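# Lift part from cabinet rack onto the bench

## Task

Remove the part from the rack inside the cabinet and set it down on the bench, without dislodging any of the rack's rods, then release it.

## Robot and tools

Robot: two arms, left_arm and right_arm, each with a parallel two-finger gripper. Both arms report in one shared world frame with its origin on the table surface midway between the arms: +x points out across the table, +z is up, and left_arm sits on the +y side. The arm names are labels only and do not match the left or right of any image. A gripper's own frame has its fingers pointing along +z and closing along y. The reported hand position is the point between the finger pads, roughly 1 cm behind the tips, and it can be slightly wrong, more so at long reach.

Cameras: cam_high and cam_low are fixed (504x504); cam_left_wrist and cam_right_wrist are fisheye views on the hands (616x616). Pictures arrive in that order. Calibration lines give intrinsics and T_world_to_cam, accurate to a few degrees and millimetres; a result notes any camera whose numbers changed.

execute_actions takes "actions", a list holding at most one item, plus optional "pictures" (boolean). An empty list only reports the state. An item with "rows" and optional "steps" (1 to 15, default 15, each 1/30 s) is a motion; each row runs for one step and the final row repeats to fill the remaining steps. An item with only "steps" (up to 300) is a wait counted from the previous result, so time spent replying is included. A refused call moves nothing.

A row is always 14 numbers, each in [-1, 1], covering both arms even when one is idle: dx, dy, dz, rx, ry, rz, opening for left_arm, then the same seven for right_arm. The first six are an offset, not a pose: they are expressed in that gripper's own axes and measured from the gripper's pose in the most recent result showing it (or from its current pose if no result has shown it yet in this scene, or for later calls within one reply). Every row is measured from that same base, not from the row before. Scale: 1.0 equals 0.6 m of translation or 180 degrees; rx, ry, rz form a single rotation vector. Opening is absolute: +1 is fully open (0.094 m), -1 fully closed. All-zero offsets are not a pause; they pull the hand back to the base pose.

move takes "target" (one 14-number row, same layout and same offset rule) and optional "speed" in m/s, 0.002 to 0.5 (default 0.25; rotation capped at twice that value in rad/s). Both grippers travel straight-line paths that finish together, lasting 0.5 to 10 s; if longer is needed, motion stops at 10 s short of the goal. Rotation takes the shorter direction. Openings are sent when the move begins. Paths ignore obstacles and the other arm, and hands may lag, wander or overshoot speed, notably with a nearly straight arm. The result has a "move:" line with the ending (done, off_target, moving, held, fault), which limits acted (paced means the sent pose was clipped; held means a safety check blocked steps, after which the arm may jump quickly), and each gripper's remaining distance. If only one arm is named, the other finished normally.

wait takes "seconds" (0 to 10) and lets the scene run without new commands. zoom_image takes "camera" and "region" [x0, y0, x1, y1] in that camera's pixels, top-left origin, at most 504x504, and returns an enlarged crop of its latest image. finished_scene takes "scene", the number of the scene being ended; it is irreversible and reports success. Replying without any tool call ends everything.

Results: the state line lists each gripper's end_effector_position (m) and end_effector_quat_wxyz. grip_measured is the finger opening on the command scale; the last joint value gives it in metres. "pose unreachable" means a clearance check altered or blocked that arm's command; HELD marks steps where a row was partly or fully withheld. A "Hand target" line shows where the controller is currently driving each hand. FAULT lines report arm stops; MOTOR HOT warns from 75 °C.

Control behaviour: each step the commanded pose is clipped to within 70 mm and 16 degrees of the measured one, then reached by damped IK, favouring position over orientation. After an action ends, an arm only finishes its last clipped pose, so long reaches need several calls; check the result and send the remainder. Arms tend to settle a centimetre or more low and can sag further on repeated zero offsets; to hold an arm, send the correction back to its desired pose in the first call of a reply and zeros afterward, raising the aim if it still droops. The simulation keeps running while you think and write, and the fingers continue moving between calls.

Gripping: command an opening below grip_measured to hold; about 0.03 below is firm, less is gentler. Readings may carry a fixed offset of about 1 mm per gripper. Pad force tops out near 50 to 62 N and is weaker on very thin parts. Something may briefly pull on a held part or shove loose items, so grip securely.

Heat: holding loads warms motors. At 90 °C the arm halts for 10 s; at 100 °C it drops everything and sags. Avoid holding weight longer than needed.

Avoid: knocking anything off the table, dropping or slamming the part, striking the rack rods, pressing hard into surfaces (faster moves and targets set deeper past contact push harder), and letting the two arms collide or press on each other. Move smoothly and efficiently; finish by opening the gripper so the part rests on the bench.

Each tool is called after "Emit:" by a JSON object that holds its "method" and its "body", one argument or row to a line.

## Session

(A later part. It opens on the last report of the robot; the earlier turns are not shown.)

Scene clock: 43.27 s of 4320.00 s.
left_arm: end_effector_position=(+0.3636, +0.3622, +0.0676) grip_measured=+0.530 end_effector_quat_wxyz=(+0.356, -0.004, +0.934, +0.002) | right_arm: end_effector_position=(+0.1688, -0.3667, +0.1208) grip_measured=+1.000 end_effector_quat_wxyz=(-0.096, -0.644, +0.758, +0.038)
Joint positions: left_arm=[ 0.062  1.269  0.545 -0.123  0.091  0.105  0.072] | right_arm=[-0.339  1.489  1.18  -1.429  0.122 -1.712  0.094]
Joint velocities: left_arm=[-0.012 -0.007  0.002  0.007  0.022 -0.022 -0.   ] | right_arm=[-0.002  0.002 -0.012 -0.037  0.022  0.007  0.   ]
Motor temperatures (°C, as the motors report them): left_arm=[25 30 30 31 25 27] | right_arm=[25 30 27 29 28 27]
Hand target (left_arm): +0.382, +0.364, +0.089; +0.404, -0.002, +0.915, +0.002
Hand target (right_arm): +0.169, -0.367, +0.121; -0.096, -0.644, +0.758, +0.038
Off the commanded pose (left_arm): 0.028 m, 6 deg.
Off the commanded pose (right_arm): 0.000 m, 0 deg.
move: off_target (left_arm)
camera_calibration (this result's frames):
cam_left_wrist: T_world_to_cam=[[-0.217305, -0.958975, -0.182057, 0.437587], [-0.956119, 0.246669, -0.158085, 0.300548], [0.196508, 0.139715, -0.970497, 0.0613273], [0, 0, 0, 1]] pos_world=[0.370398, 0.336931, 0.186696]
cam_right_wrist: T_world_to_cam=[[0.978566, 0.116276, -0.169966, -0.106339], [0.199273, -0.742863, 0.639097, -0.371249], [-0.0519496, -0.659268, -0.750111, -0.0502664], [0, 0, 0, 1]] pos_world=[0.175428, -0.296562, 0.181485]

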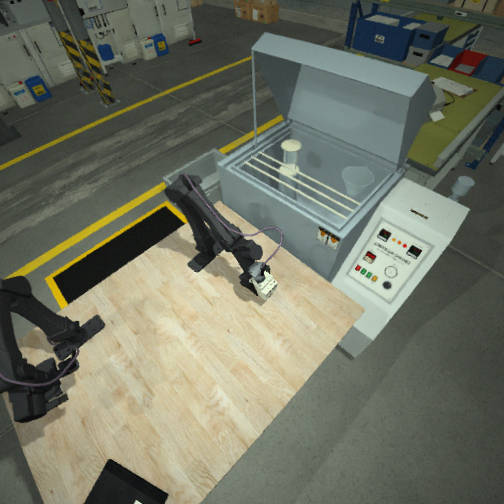

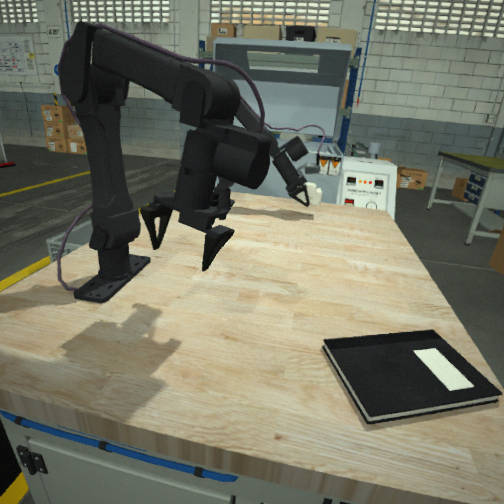

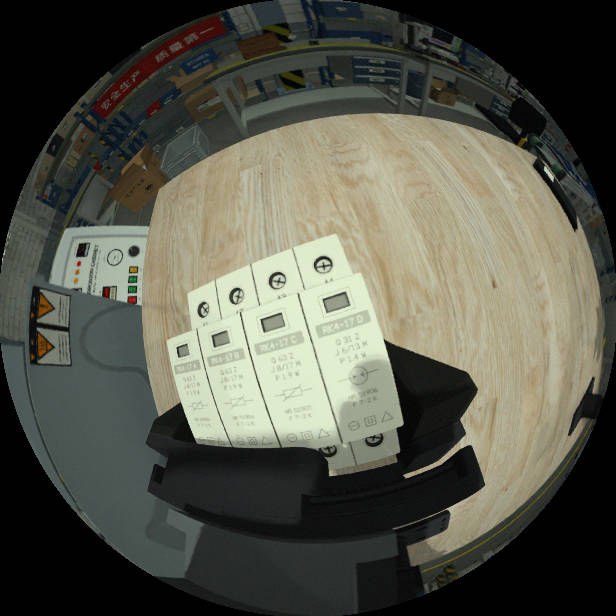

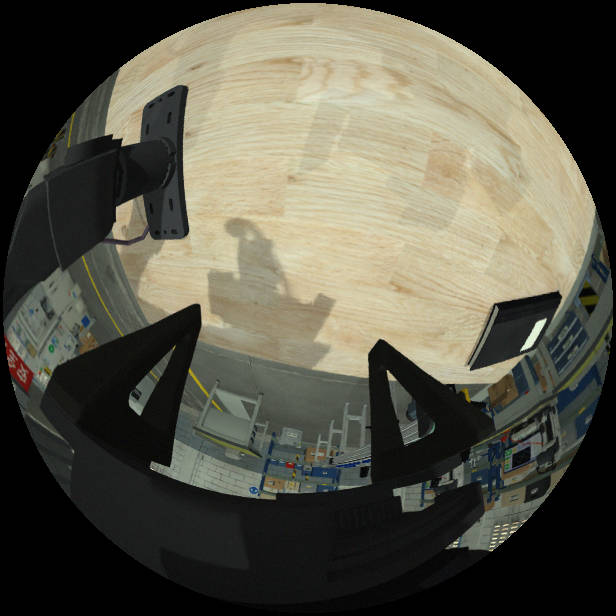

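Emit:
{"method": "move", "body": {
  "target": [0.005,0,0.005,0,-0.055,0,0.3,0,0,0,0,0,0,1],
  "speed": 0.03
}}

Emit:
{"method": "zoom_image", "body": {
  "camera": "cam_low",
  "region": [260,150,350,230]
}}

Scene clock: 49.03 s of 4320.00 s.
left_arm: end_effector_position=(+0.3397, +0.3594, +0.0318) grip_measured=+0.530 end_effector_quat_wxyz=(+0.368, -0.005, +0.930, +0.001) | right_arm: end_effector_position=(+0.1688, -0.3667, +0.1208) grip_measured=+1.000 end_effector_quat_wxyz=(-0.096, -0.644, +0.758, +0.038)
Joint positions: left_arm=[0.071 1.256 0.347 0.086 0.101 0.105 0.072] | right_arm=[-0.339  1.489  1.18  -1.429  0.122 -1.712  0.094]
Joint velocities: left_arm=[ 0.012 -0.007 -0.007  0.051  0.022 -0.037  0.   ] | right_arm=[-0.002  0.002 -0.002 -0.095  0.037 -0.11   0.   ]
Motor temperatures (°C, as the motors report them): left_arm=[25 30 30 32 25 27] | right_arm=[25 30 27 29 28 27]
Hand target (left_arm): +0.361, +0.362, +0.064; +0.434, -0.002, +0.901, +0.003
Hand target (right_arm): +0.169, -0.367, +0.121; -0.096, -0.644, +0.758, +0.038
Off the commanded pose (left_arm): 0.040 m, 8 deg.
Off the commanded pose (right_arm): 0.000 m, 0 deg.
move: off_target (left_arm)
camera_calibration (this result's frames):
cam_left_wrist: T_world_to_cam=[[-0.211074, -0.959914, -0.184425, 0.421465], [-0.952148, 0.244581, -0.183289, 0.272893], [0.221048, 0.136912, -0.965605, 0.0241183], [0, 0, 0, 1]] pos_world=[0.343463, 0.334524, 0.151035]
cam_right_wrist: T_world_to_cam=[[0.978566, 0.116276, -0.169966, -0.106339], [0.199273, -0.742863, 0.639097, -0.371249], [-0.0519496, -0.659268, -0.750111, -0.0502664], [0, 0, 0, 1]] pos_world=[0.175428, -0.296562, 0.181485]

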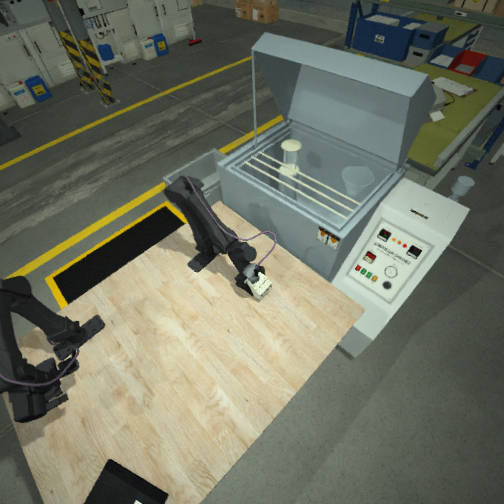

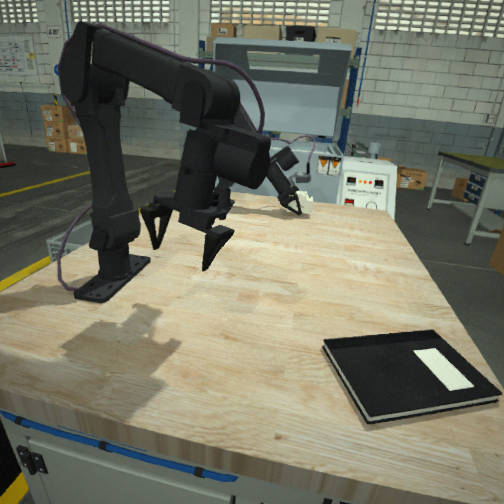

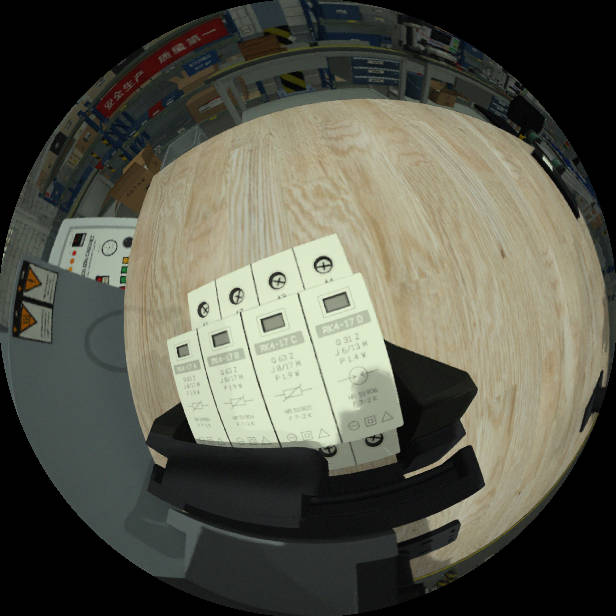

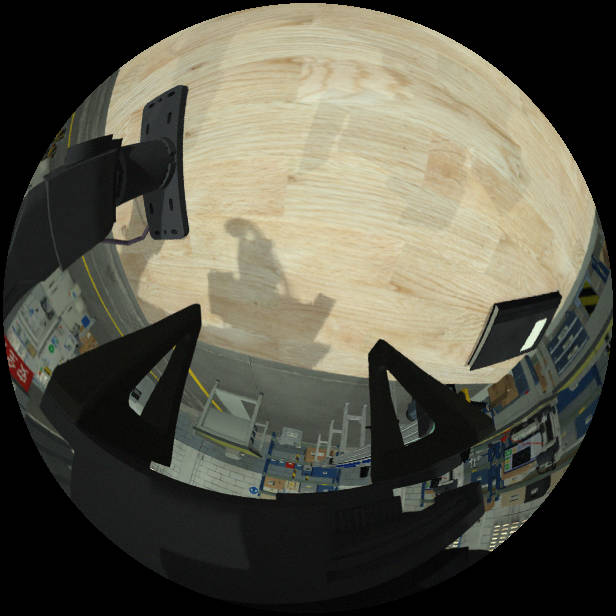

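Region (260, 150, 350, 230) of cam_low's 504x504 image, scaled by 5.600, with more detail than that image has.

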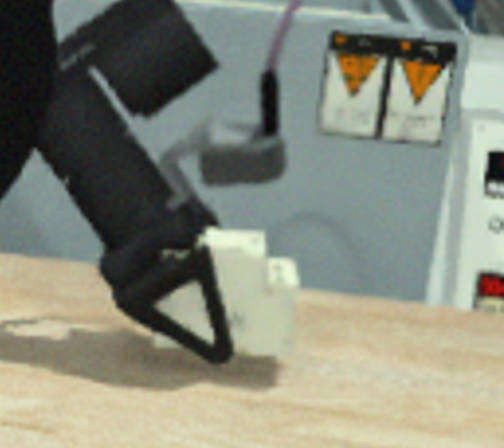

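Slightly above; lower a bit more.

Emit:
{"method": "move", "body": {
  "target": [-0.01,0,0.005,0,-0.04,0,0.3,0,0,0,0,0,0,1],
  "speed": 0.03
}}

Emit:
{"method": "execute_actions", "body": {
  "actions": [
    {"rows":[[0,0,0,0,0,0,1,0,0,0,0,0,0,1]],"steps":15}
  ],
  "pictures": false
}}

Emit:
{"method": "move", "body": {
  "target": [0,0,-0.2,0,0,0,1,0,0,0,0,0,0,1]
}}

Scene clock: 55.20 s of 4320.00 s.
left_arm: end_effector_position=(+0.3317, +0.3576, +0.0211) grip_measured=+0.530 end_effector_quat_wxyz=(+0.391, -0.003, +0.920, +0.003) | right_arm: end_effector_position=(+0.1688, -0.3667, +0.1208) grip_measured=+1.000 end_effector_quat_wxyz=(-0.096, -0.644, +0.758, +0.038)
Joint positions: left_arm=[0.071 1.256 0.245 0.238 0.104 0.105 0.072] | right_arm=[-0.339  1.489  1.18  -1.429  0.122 -1.712  0.094]
Joint velocities: left_arm=[ 0.022  0.012 -0.012  0.037 -0.007  0.022 -0.001] | right_arm=[ 0.002 -0.002 -0.007  0.022 -0.051  0.051  0.   ]
Motor temperatures (°C, as the motors report them): left_arm=[25 29 30 33 25 27] | right_arm=[25 30 27 29 28 27]
Hand target (left_arm): +0.345, +0.359, +0.034; +0.424, -0.004, +0.906, +0.002
Hand target (right_arm): +0.169, -0.367, +0.121; -0.096, -0.644, +0.758, +0.038
Off the commanded pose (left_arm): 0.019 m, 4 deg.
Off the commanded pose (right_arm): 0.000 m, 0 deg.
After step 90, 0.97 s passed at rest.
move: off_target (left_arm)
camera_calibration (this result's frames):
cam_left_wrist: T_world_to_cam=[[-0.204145, -0.958191, -0.200485, 0.413501], [-0.94133, 0.248363, -0.228502, 0.259781], [0.268742, 0.142075, -0.952677, -0.00214572], [0, 0, 0, 1]] pos_world=[0.32953, 0.331998, 0.140217]
cam_right_wrist: T_world_to_cam=[[0.978566, 0.116276, -0.169966, -0.106339], [0.199273, -0.742863, 0.639097, -0.371249], [-0.0519496, -0.659268, -0.750111, -0.0502664], [0, 0, 0, 1]] pos_world=[0.175428, -0.296562, 0.181485]

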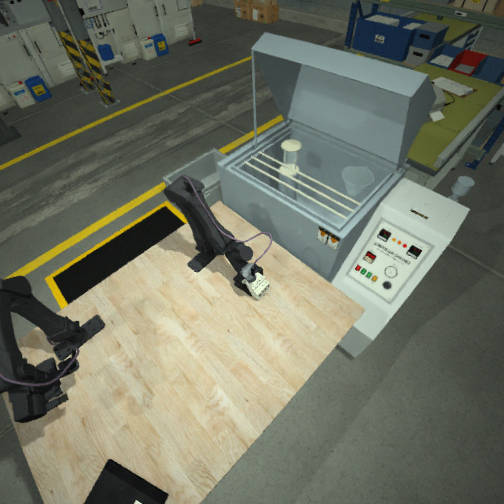

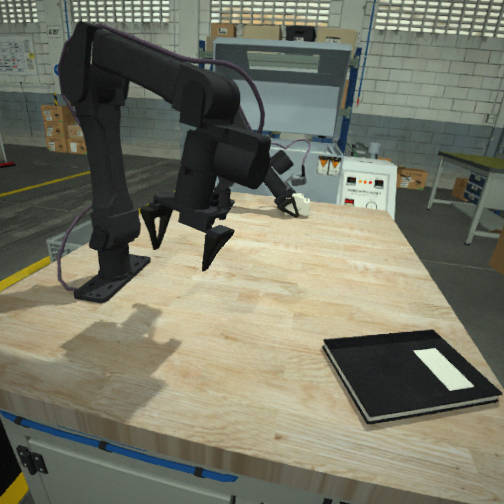

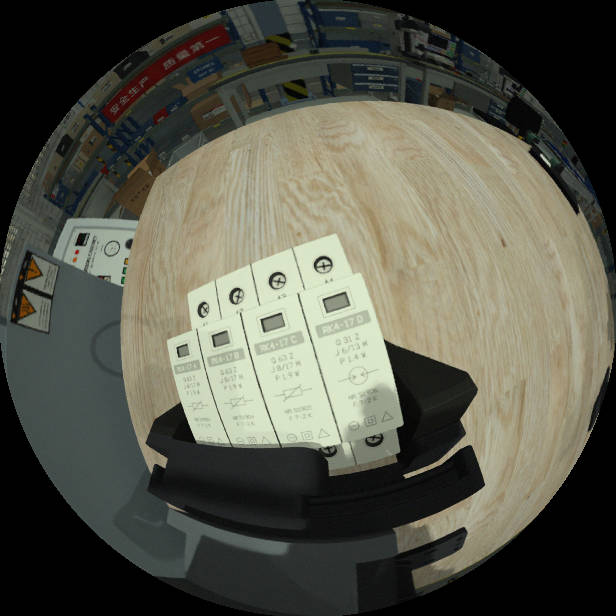

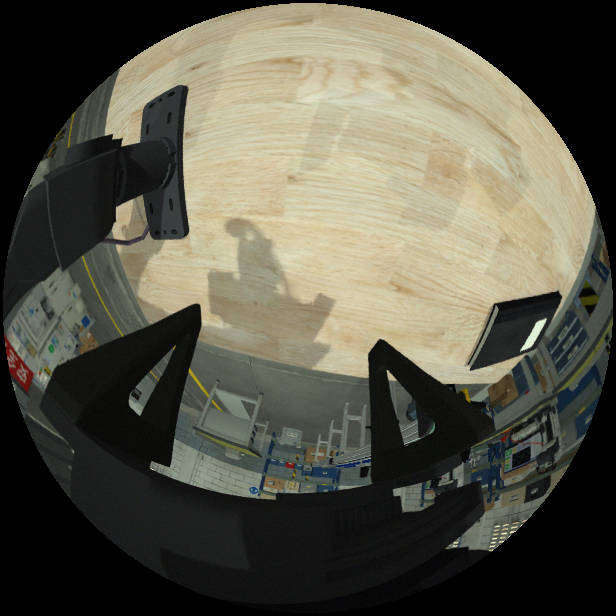

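Scene clock: 55.70 s of 4320.00 s.
left_arm: end_effector_position=(+0.3315, +0.3575, +0.0209) grip_measured=+1.000 end_effector_quat_wxyz=(+0.390, -0.003, +0.921, +0.003) | right_arm: end_effector_position=(+0.1688, -0.3667, +0.1208) grip_measured=+1.000 end_effector_quat_wxyz=(-0.096, -0.644, +0.758, +0.038)
Joint positions: left_arm=[0.071 1.256 0.245 0.237 0.104 0.105 0.094] | right_arm=[-0.339  1.489  1.18  -1.429  0.122 -1.712  0.094]
Joint velocities: left_arm=[ 0.002 -0.022  0.007 -0.007  0.037  0.007  0.   ] | right_arm=[ 0.017 -0.017  0.002  0.007 -0.051  0.037  0.   ]
Motor temperatures (°C, as the motors report them): left_arm=[25 29 30 33 25 27] | right_arm=[25 30 27 29 28 27]
Hand target (left_arm): +0.332, +0.358, +0.021; +0.391, -0.003, +0.920, +0.003
Hand target (right_arm): +0.169, -0.367, +0.121; -0.096, -0.644, +0.758, +0.038
Off the commanded pose (left_arm): 0.000 m, 0 deg.
Off the commanded pose (right_arm): 0.000 m, 0 deg.
Steps of this call (steps 1 to 15: all 15 steps of this action). Readings (end_effector_position):
1: left_arm (+0.3315, +0.3575, +0.0208) | right_arm (+0.1688, -0.3667, +0.1208)
2: left_arm (+0.3315, +0.3575, +0.0208) | right_arm (+0.1688, -0.3667, +0.1208)
4: left_arm (+0.3315, +0.3575, +0.0209) | right_arm (+0.1688, -0.3667, +0.1208)
8: left_arm (+0.3315, +0.3575, +0.0209) | right_arm (+0.1688, -0.3667, +0.1208)
15: the state above

Scene clock: 57.47 s of 4320.00 s.
left_arm: end_effector_position=(+0.2427, +0.3563, +0.0937) grip_measured=+1.000 end_effector_quat_wxyz=(+0.376, -0.007, +0.927, +0.004) | right_arm: end_effector_position=(+0.1688, -0.3667, +0.1208) grip_measured=+1.000 end_effector_quat_wxyz=(-0.096, -0.644, +0.758, +0.038)
Joint positions: left_arm=[ 0.199  0.493  0.369 -0.693  0.184  0.197  0.094] | right_arm=[-0.339  1.489  1.18  -1.429  0.122 -1.712  0.094]
Joint velocities: left_arm=[-0.017 -0.002  0.002 -0.081 -0.007  0.007  0.   ] | right_arm=[ 0.007  0.007 -0.012 -0.066  0.007 -0.022  0.   ]
Motor temperatures (°C, as the motors report them): left_arm=[25 29 30 33 25 27] | right_arm=[25 30 27 29 28 27]
Hand target (left_arm): +0.243, +0.356, +0.106; +0.390, -0.003, +0.921, +0.004
Hand target (right_arm): +0.169, -0.367, +0.121; -0.096, -0.644, +0.758, +0.038
Off the commanded pose (left_arm): 0.011 m, 2 deg.
Off the commanded pose (right_arm): 0.000 m, 0 deg.
move: off_target (left_arm)
camera_calibration (this result's frames):
cam_left_wrist: T_world_to_cam=[[-0.202816, -0.959867, -0.193703, 0.40835], [-0.950027, 0.240821, -0.198629, 0.194833], [0.237305, 0.143738, -0.960742, 0.0989538], [0, 0, 0, 1]] pos_world=[0.244435, 0.330818, 0.212867]
cam_right_wrist: T_world_to_cam=[[0.978566, 0.116276, -0.169966, -0.106339], [0.199273, -0.742863, 0.639097, -0.371249], [-0.0519496, -0.659268, -0.750111, -0.0502664], [0, 0, 0, 1]] pos_world=[0.175428, -0.296562, 0.181485]

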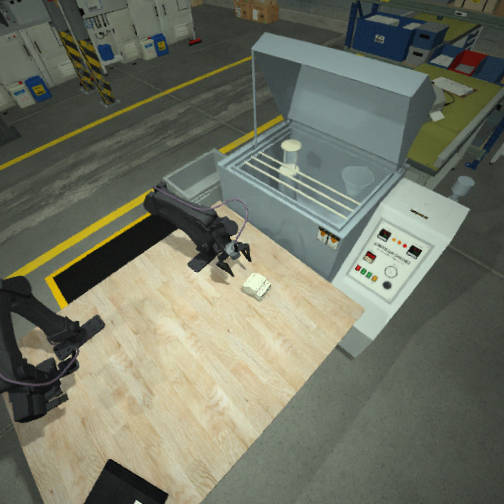

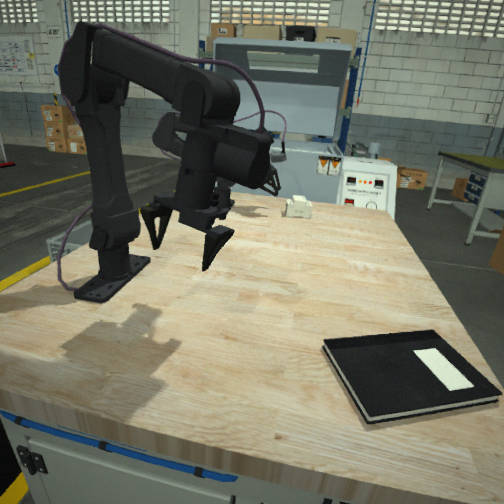

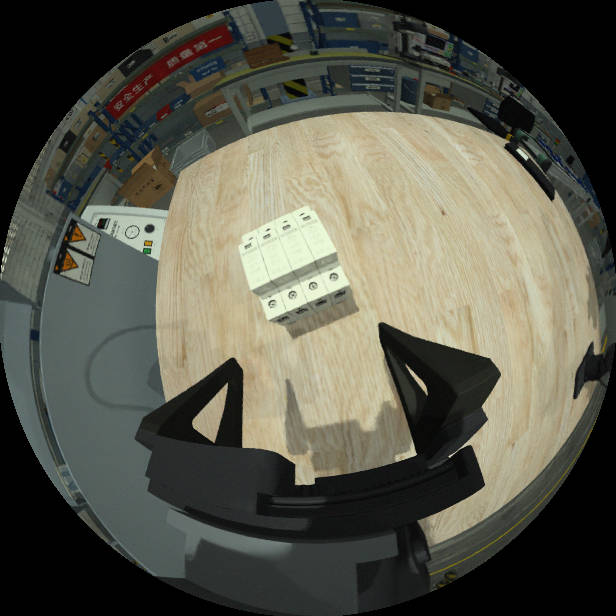

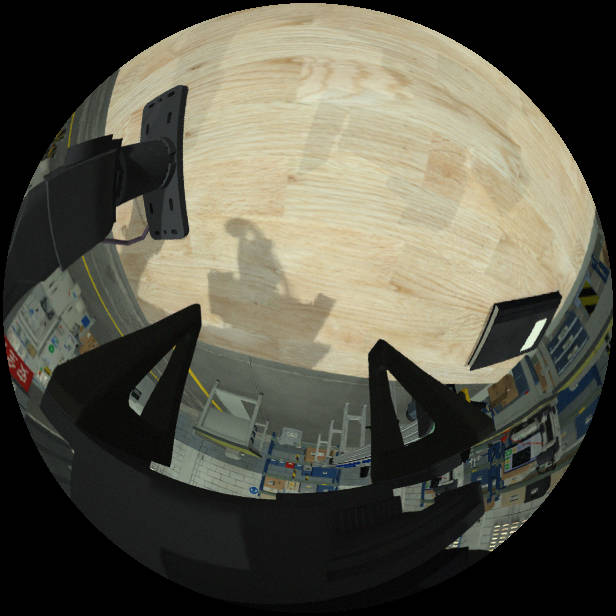

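Emit:
{"method": "finished_scene", "body": {
  "scene": 2
}}

The scene is finished: the task was done.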